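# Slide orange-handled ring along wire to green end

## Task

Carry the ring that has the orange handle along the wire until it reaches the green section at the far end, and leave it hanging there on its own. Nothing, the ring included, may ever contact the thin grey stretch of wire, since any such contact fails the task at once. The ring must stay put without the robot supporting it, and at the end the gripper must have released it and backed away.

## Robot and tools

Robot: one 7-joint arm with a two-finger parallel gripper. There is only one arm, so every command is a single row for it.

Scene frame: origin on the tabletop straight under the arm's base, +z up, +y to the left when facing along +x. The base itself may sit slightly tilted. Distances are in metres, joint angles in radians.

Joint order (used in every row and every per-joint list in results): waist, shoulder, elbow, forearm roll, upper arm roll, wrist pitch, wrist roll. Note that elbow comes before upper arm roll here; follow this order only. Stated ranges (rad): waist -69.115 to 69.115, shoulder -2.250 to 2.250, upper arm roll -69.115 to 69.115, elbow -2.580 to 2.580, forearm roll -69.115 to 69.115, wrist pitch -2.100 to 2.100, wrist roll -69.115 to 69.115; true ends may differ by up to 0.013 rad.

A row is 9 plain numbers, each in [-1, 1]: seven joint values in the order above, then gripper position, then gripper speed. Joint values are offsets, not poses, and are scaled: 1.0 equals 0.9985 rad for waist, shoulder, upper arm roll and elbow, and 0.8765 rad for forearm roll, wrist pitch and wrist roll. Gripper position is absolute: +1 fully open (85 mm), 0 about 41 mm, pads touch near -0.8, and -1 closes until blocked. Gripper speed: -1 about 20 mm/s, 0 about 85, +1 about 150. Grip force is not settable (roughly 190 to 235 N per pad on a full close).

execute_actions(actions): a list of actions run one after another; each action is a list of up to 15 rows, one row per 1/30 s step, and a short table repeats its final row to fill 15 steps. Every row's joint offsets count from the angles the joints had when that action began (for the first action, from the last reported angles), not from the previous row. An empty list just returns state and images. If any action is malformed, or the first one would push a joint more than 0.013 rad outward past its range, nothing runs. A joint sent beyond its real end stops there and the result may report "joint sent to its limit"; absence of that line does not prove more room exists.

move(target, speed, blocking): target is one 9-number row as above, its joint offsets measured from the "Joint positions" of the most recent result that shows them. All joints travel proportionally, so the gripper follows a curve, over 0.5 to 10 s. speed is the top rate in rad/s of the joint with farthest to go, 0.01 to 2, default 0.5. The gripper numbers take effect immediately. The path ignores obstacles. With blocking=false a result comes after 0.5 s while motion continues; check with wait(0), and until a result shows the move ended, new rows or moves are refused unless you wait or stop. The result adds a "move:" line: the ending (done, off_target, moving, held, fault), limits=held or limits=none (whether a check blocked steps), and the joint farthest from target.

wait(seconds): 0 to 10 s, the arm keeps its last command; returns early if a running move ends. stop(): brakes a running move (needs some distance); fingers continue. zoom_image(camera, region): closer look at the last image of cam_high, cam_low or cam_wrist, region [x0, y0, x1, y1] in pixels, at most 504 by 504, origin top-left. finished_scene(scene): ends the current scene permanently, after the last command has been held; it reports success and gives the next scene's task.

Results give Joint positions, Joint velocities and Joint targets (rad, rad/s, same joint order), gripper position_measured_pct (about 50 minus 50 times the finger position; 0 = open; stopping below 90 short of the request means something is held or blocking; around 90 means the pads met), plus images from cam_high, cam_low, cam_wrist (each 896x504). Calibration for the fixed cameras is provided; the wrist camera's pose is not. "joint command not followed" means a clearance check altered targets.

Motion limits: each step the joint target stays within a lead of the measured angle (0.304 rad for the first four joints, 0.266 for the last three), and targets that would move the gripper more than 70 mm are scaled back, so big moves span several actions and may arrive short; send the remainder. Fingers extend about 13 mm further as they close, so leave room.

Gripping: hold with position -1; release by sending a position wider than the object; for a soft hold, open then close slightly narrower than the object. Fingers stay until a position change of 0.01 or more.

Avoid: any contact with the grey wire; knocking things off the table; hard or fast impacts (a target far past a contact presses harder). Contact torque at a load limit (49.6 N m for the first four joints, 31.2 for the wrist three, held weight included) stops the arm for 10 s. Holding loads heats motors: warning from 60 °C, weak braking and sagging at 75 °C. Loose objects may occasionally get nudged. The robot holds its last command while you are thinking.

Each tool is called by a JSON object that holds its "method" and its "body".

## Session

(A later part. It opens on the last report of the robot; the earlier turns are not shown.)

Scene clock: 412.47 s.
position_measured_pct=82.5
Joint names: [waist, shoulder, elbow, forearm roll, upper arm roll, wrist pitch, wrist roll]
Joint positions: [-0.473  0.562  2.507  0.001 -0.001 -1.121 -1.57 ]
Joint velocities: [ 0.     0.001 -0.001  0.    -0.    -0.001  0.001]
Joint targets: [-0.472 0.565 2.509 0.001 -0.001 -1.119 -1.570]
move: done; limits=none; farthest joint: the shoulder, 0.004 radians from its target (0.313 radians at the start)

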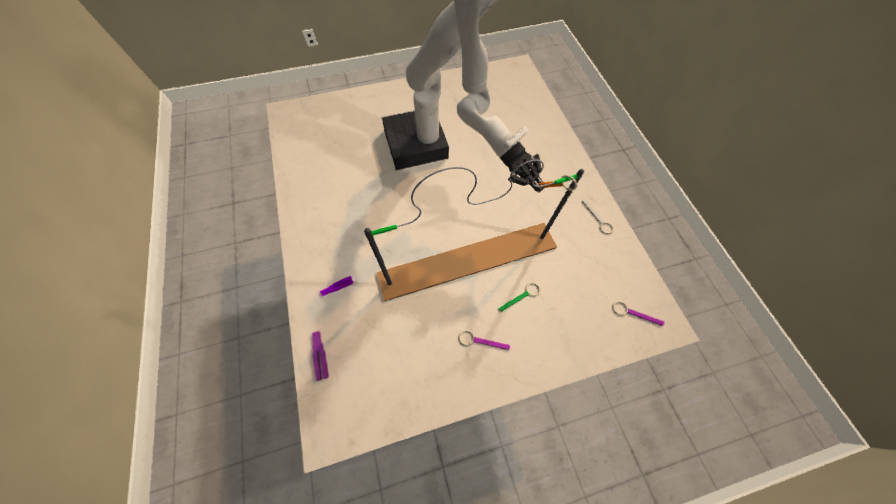

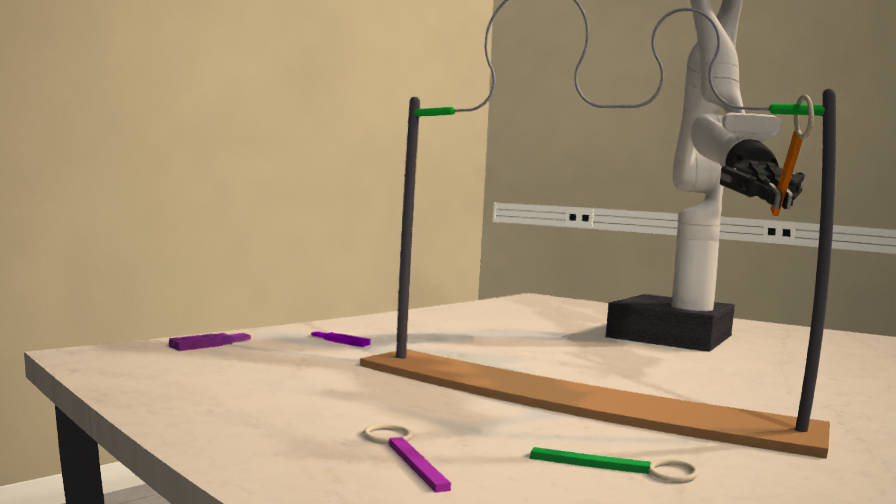

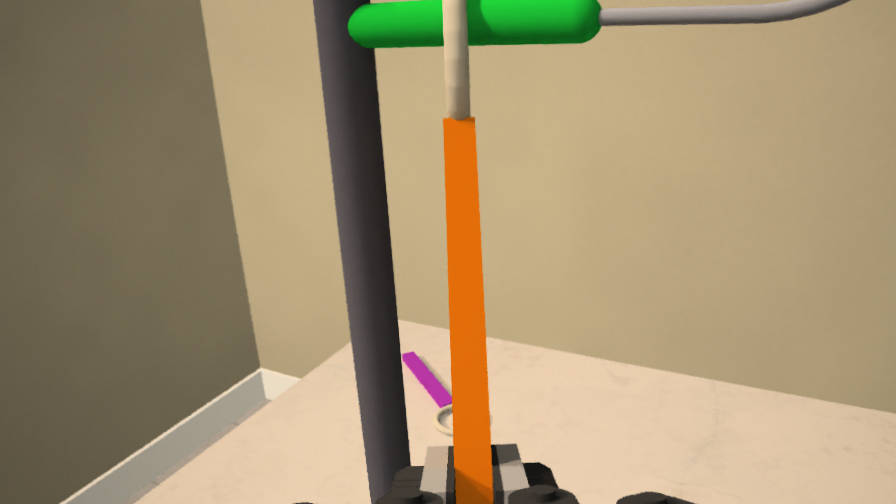

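{"method": "move", "body": {"target": [0.001,0.2136,-0.1262,0,0,-0.231,0,-0.653,-1], "speed": 0.2}}

{"method": "zoom_image", "body": {"camera": "cam_low", "region": [700,70,880,260]}}

Scene clock: 426.57 s.
position_measured_pct=82.5
Joint names: [waist, shoulder, elbow, forearm roll, upper arm roll, wrist pitch, wrist roll]
Joint positions: [-0.473  0.772  2.381  0.002 -0.002 -1.326 -1.57 ]
Joint velocities: [ 0.     0.001 -0.001  0.    -0.    -0.001 -0.   ]
Joint targets: [-0.472 0.775 2.381 0.001 -0.001 -1.324 -1.570]
move: done; limits=none; farthest joint: the shoulder, 0.003 radians from its target (0.214 radians at the start)

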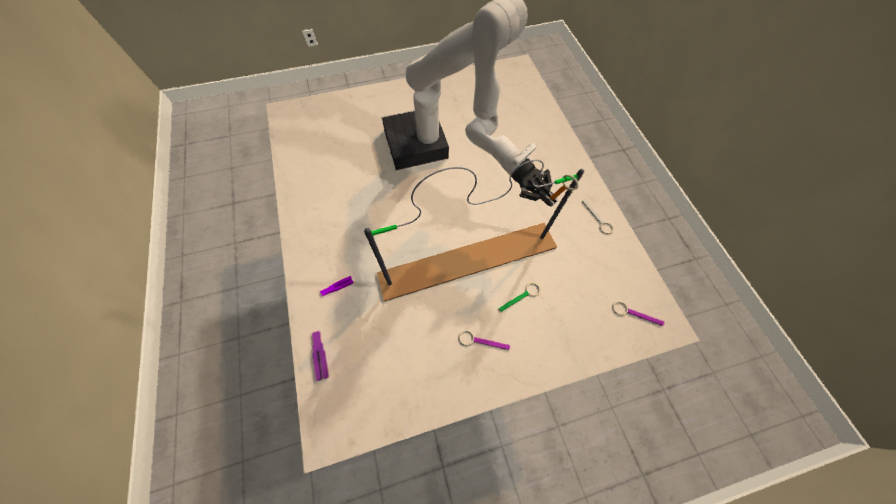

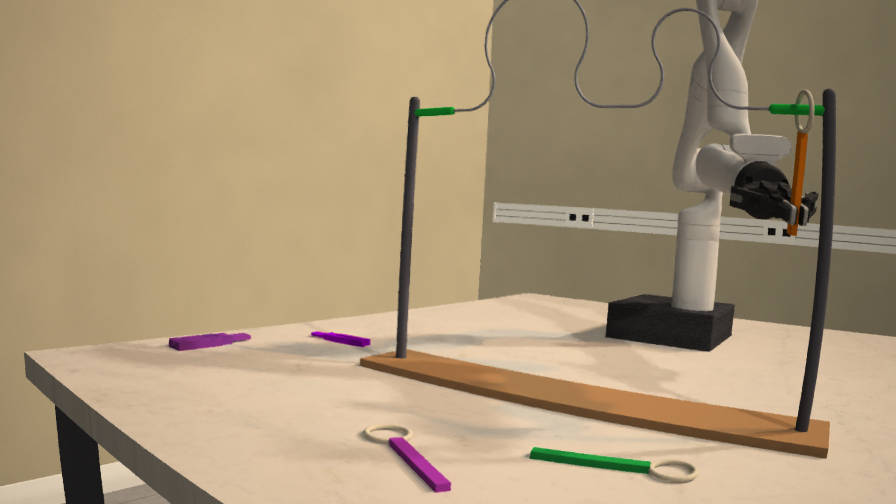

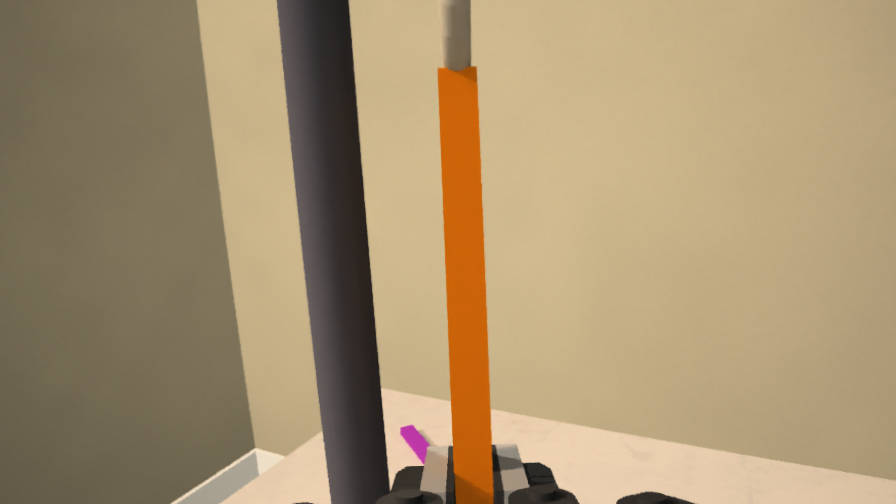

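Region (700, 70, 880, 260) of cam_low's 896x504 image, scaled by 2.653, with more detail than that image has; it fills the left 477 columns of this view, and the rest is white.

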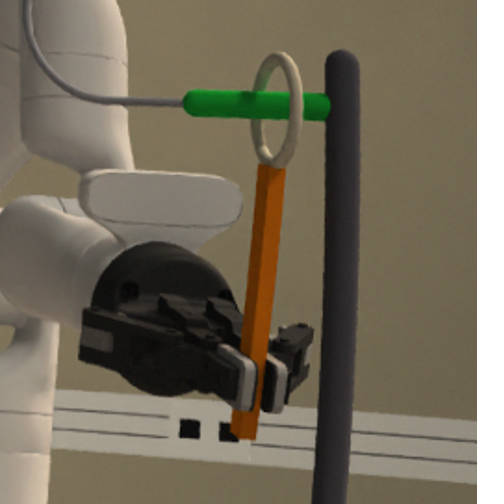

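{"method": "move", "body": {"target": [0.006,0.036,-0.025,0,0,-0.01,0,-0.653,-1], "speed": 0.05}}

{"method": "move", "body": {"target": [0,0,0,0,0,0,0,-0.4,-1]}}

{"method": "zoom_image", "body": {"camera": "cam_low", "region": [700,70,880,260]}}

Scene clock: 435.70 s.
position_measured_pct=82.5
Joint names: [waist, shoulder, elbow, forearm roll, upper arm roll, wrist pitch, wrist roll]
Joint positions: [-0.469  0.802  2.354  0.004 -0.003 -1.34  -1.569]
Joint velocities: [ 0.     0.001 -0.001  0.001  0.    -0.001 -0.001]
Joint targets: [-0.467 0.808 2.356 0.002 -0.002 -1.335 -1.570]
move: done; limits=none; farthest joint: the shoulder, 0.006 radians from its target (0.035 radians at the start)

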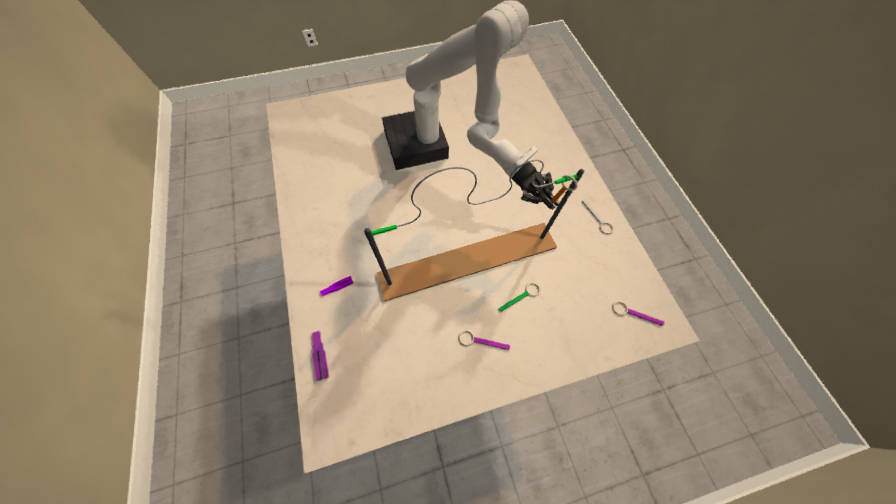

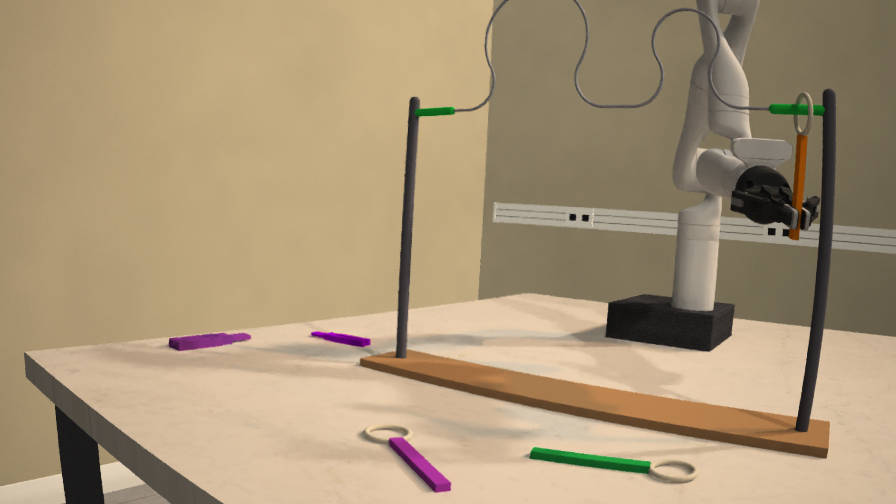

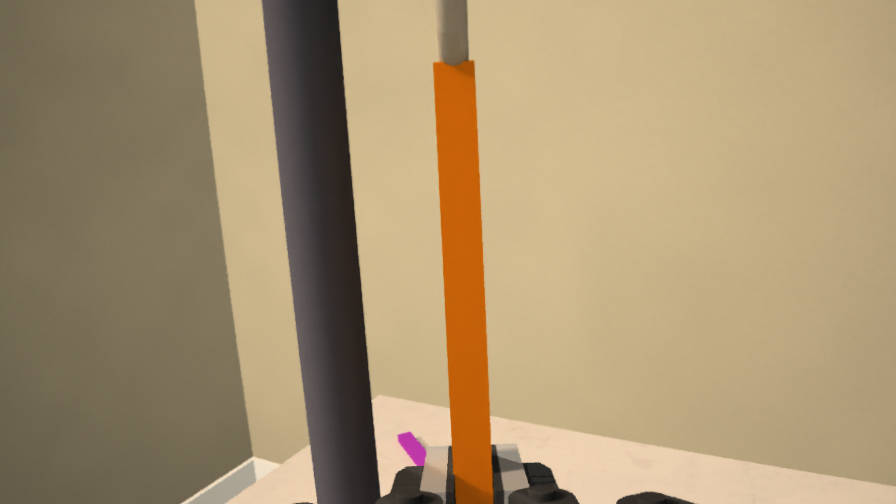

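Scene clock: 436.60 s.
position_measured_pct=69.8
Joint names: [waist, shoulder, elbow, forearm roll, upper arm roll, wrist pitch, wrist roll]
Joint positions: [-0.469  0.802  2.354  0.004 -0.003 -1.34  -1.569]
Joint velocities: [-0.    -0.003 -0.001  0.    -0.     0.     0.001]
Joint targets: [-0.469 0.802 2.354 0.004 -0.003 -1.340 -1.569]
move: done; limits=none; farthest joint: the waist, 0.000 radians from its target (0.000 radians at the start)

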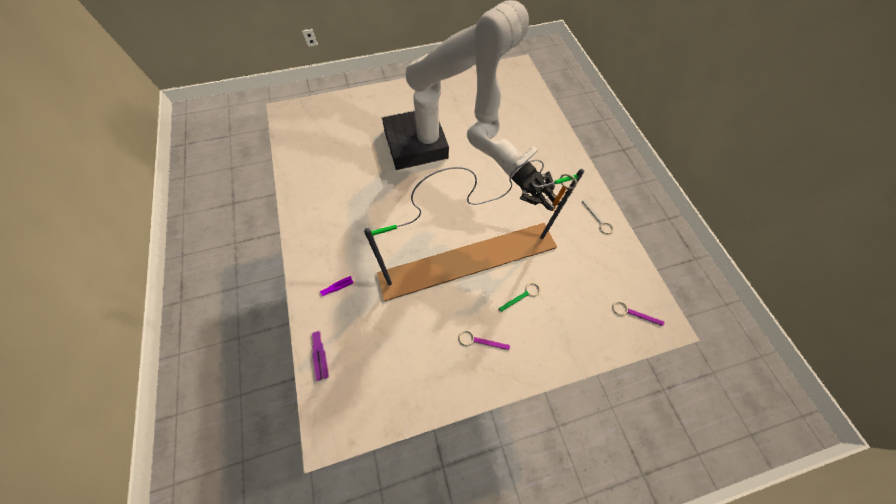

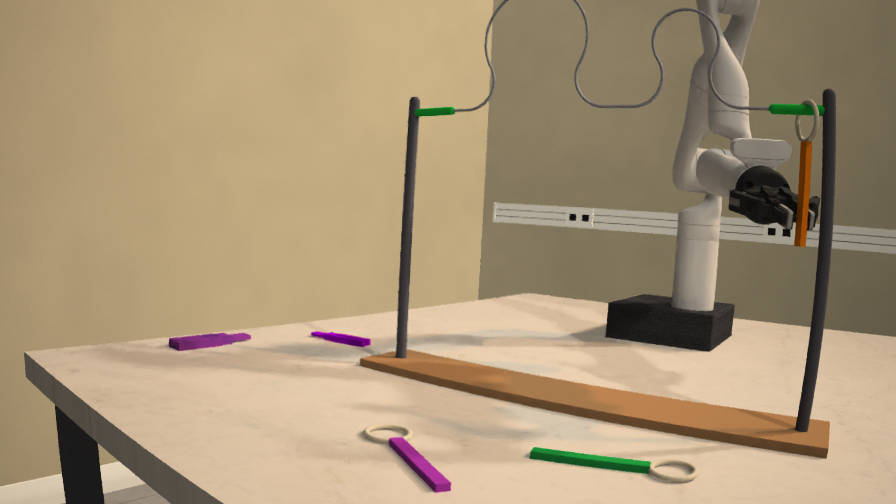

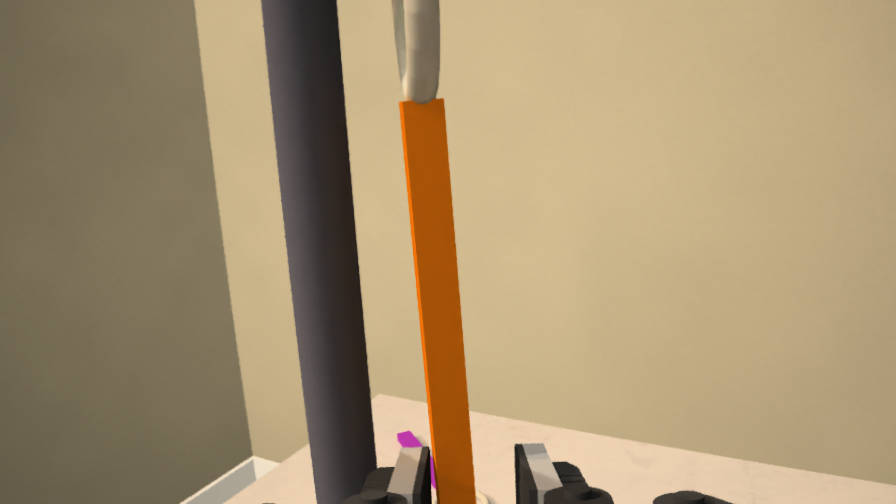

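Region (700, 70, 880, 260) of cam_low's 896x504 image, scaled by 2.653, with more detail than that image has; it fills the left 477 columns of this view, and the rest is white.

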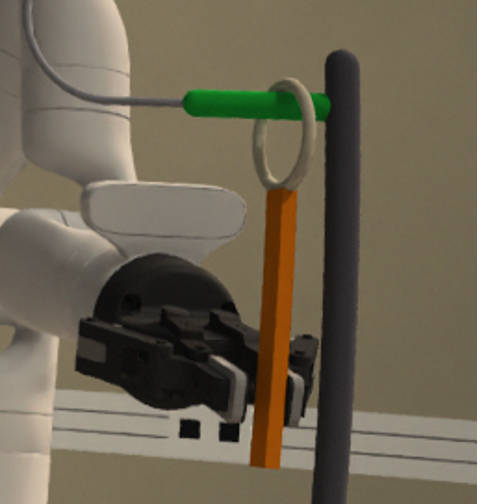

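{"method": "move", "body": {"target": [0,0,0.15,0,0,-0.17,0,-0.3,-1], "speed": 0.15}}

{"method": "move", "body": {"target": [0,-0.25,0,0,0,1,0,-0.3,-1], "speed": 0.7}}

{"method": "wait", "body": {"seconds": 4}}

Scene clock: 446.07 s.
position_measured_pct=65.1
Joint names: [waist, shoulder, elbow, forearm roll, upper arm roll, wrist pitch, wrist roll]
Joint positions: [-0.469  0.802  2.504  0.004 -0.003 -1.489 -1.569]
Joint velocities: [-0.    -0.001  0.003 -0.001  0.    -0.     0.   ]
Joint targets: [-0.469 0.802 2.504 0.004 -0.003 -1.489 -1.569]
move: done; limits=none; farthest joint: the waist, 0.000 radians from its target (0.000 radians at the start)

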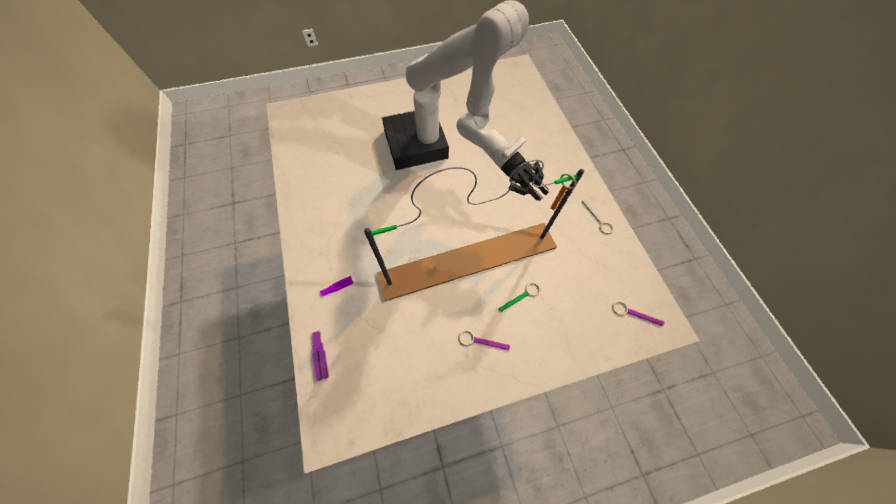

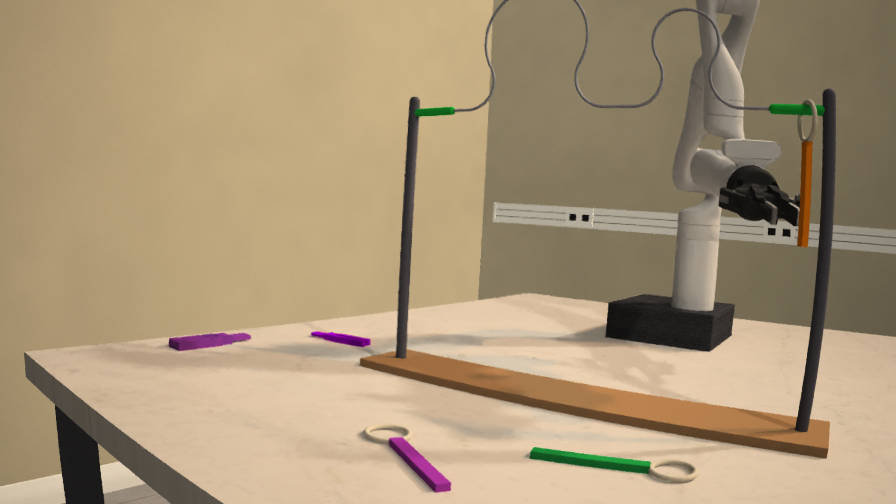

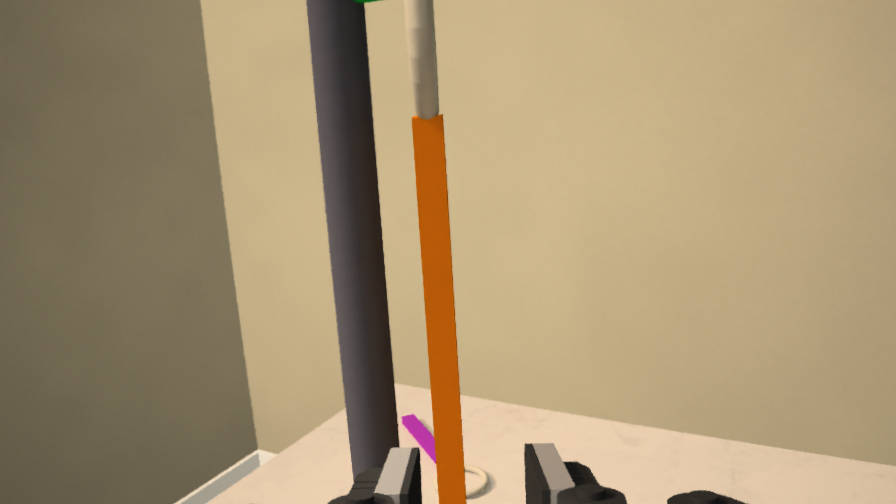

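Scene clock: 447.90 s.
position_measured_pct=65.1
Joint names: [waist, shoulder, elbow, forearm roll, upper arm roll, wrist pitch, wrist roll]
Joint positions: [-0.469  0.552  2.504  0.004 -0.003 -0.612 -1.569]
Joint velocities: [-0.    -0.003  0.    -0.001  0.     0.002  0.001]
Joint targets: [-0.469 0.552 2.504 0.004 -0.003 -0.612 -1.569]
move: done; limits=none; farthest joint: the waist, 0.000 radians from its target (0.000 radians at the start)

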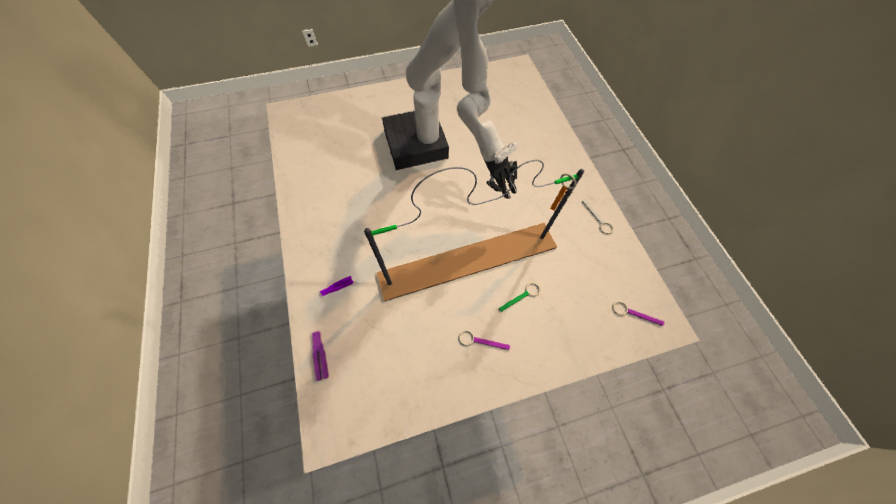

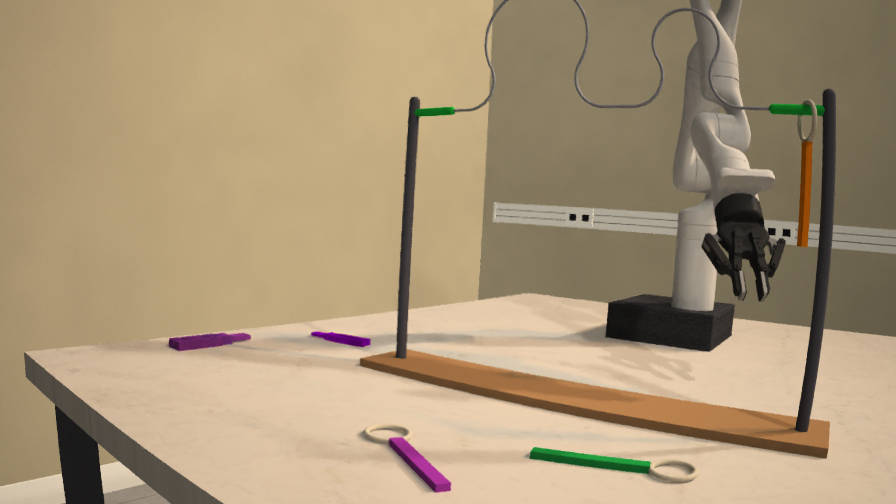

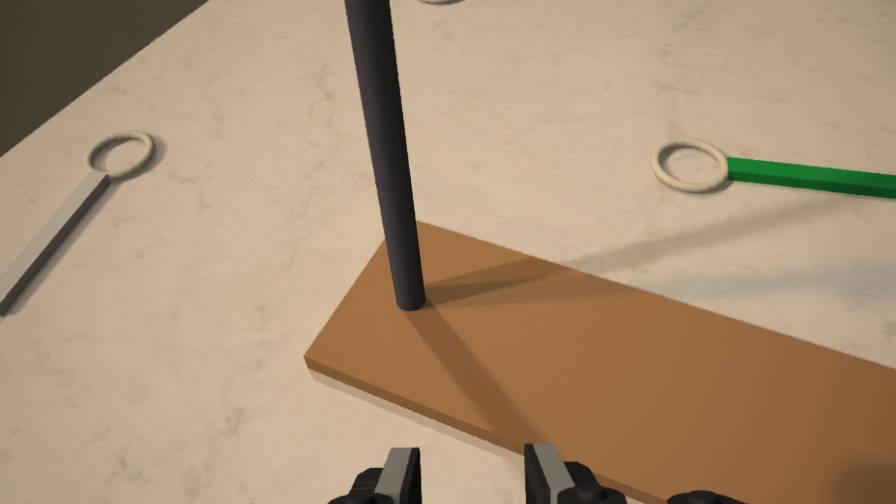

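Scene clock: 451.90 s.
position_measured_pct=65.1
Joint names: [waist, shoulder, elbow, forearm roll, upper arm roll, wrist pitch, wrist roll]
Joint positions: [-0.469  0.552  2.504  0.004 -0.003 -0.612 -1.569]
Joint velocities: [-0.    -0.002  0.001 -0.    -0.    -0.     0.   ]
Joint targets: [-0.469 0.552 2.504 0.004 -0.003 -0.612 -1.569]
wait: 4.00 s; at rest by 0.17 s

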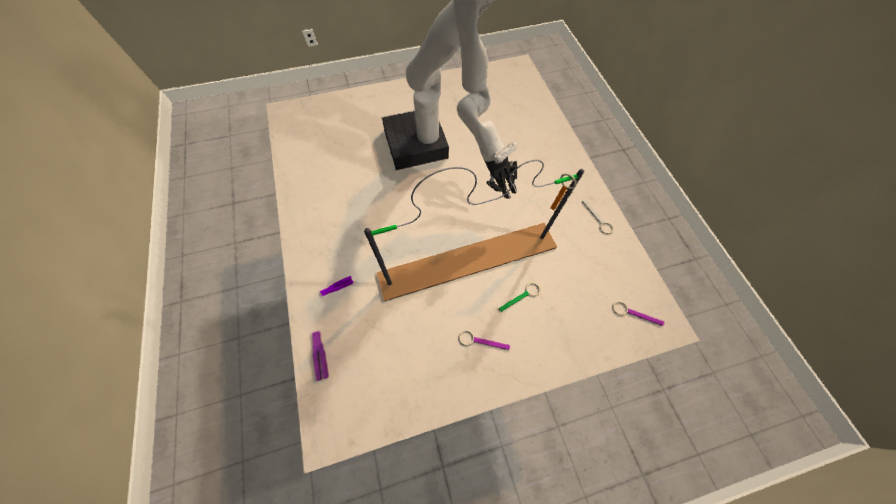

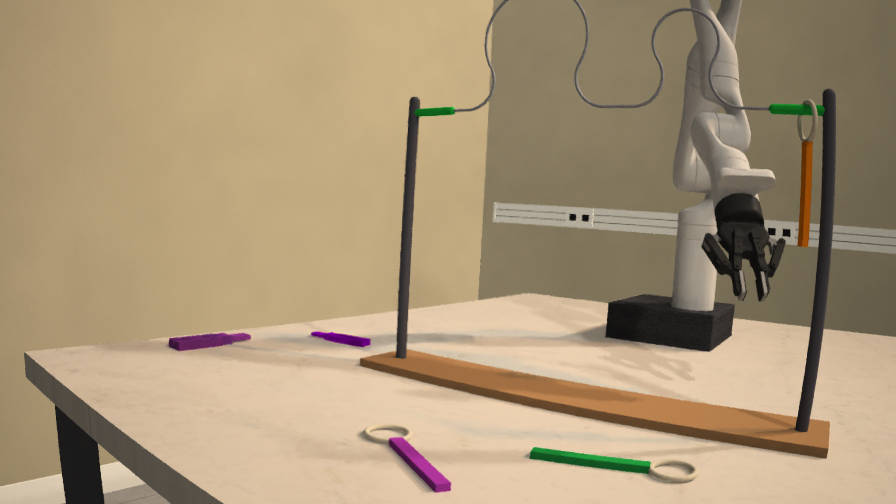

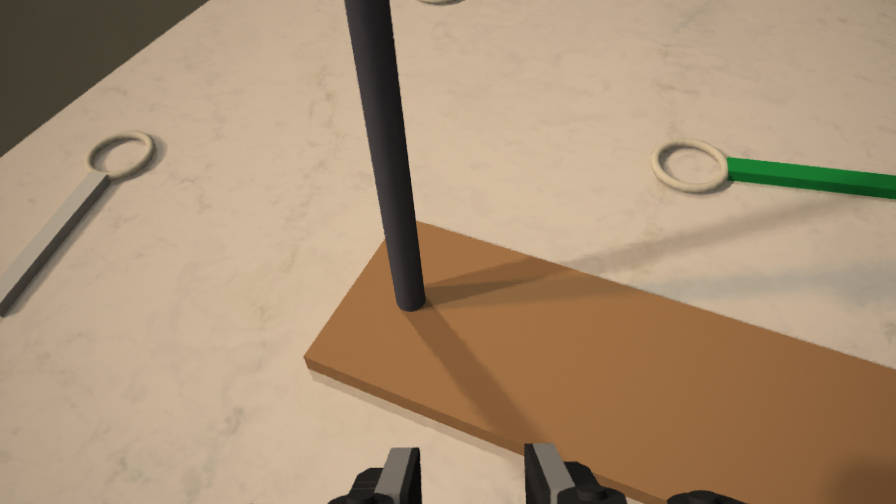

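{"method": "finished_scene", "body": {"scene": 2}}

The scene is finished: the task was done.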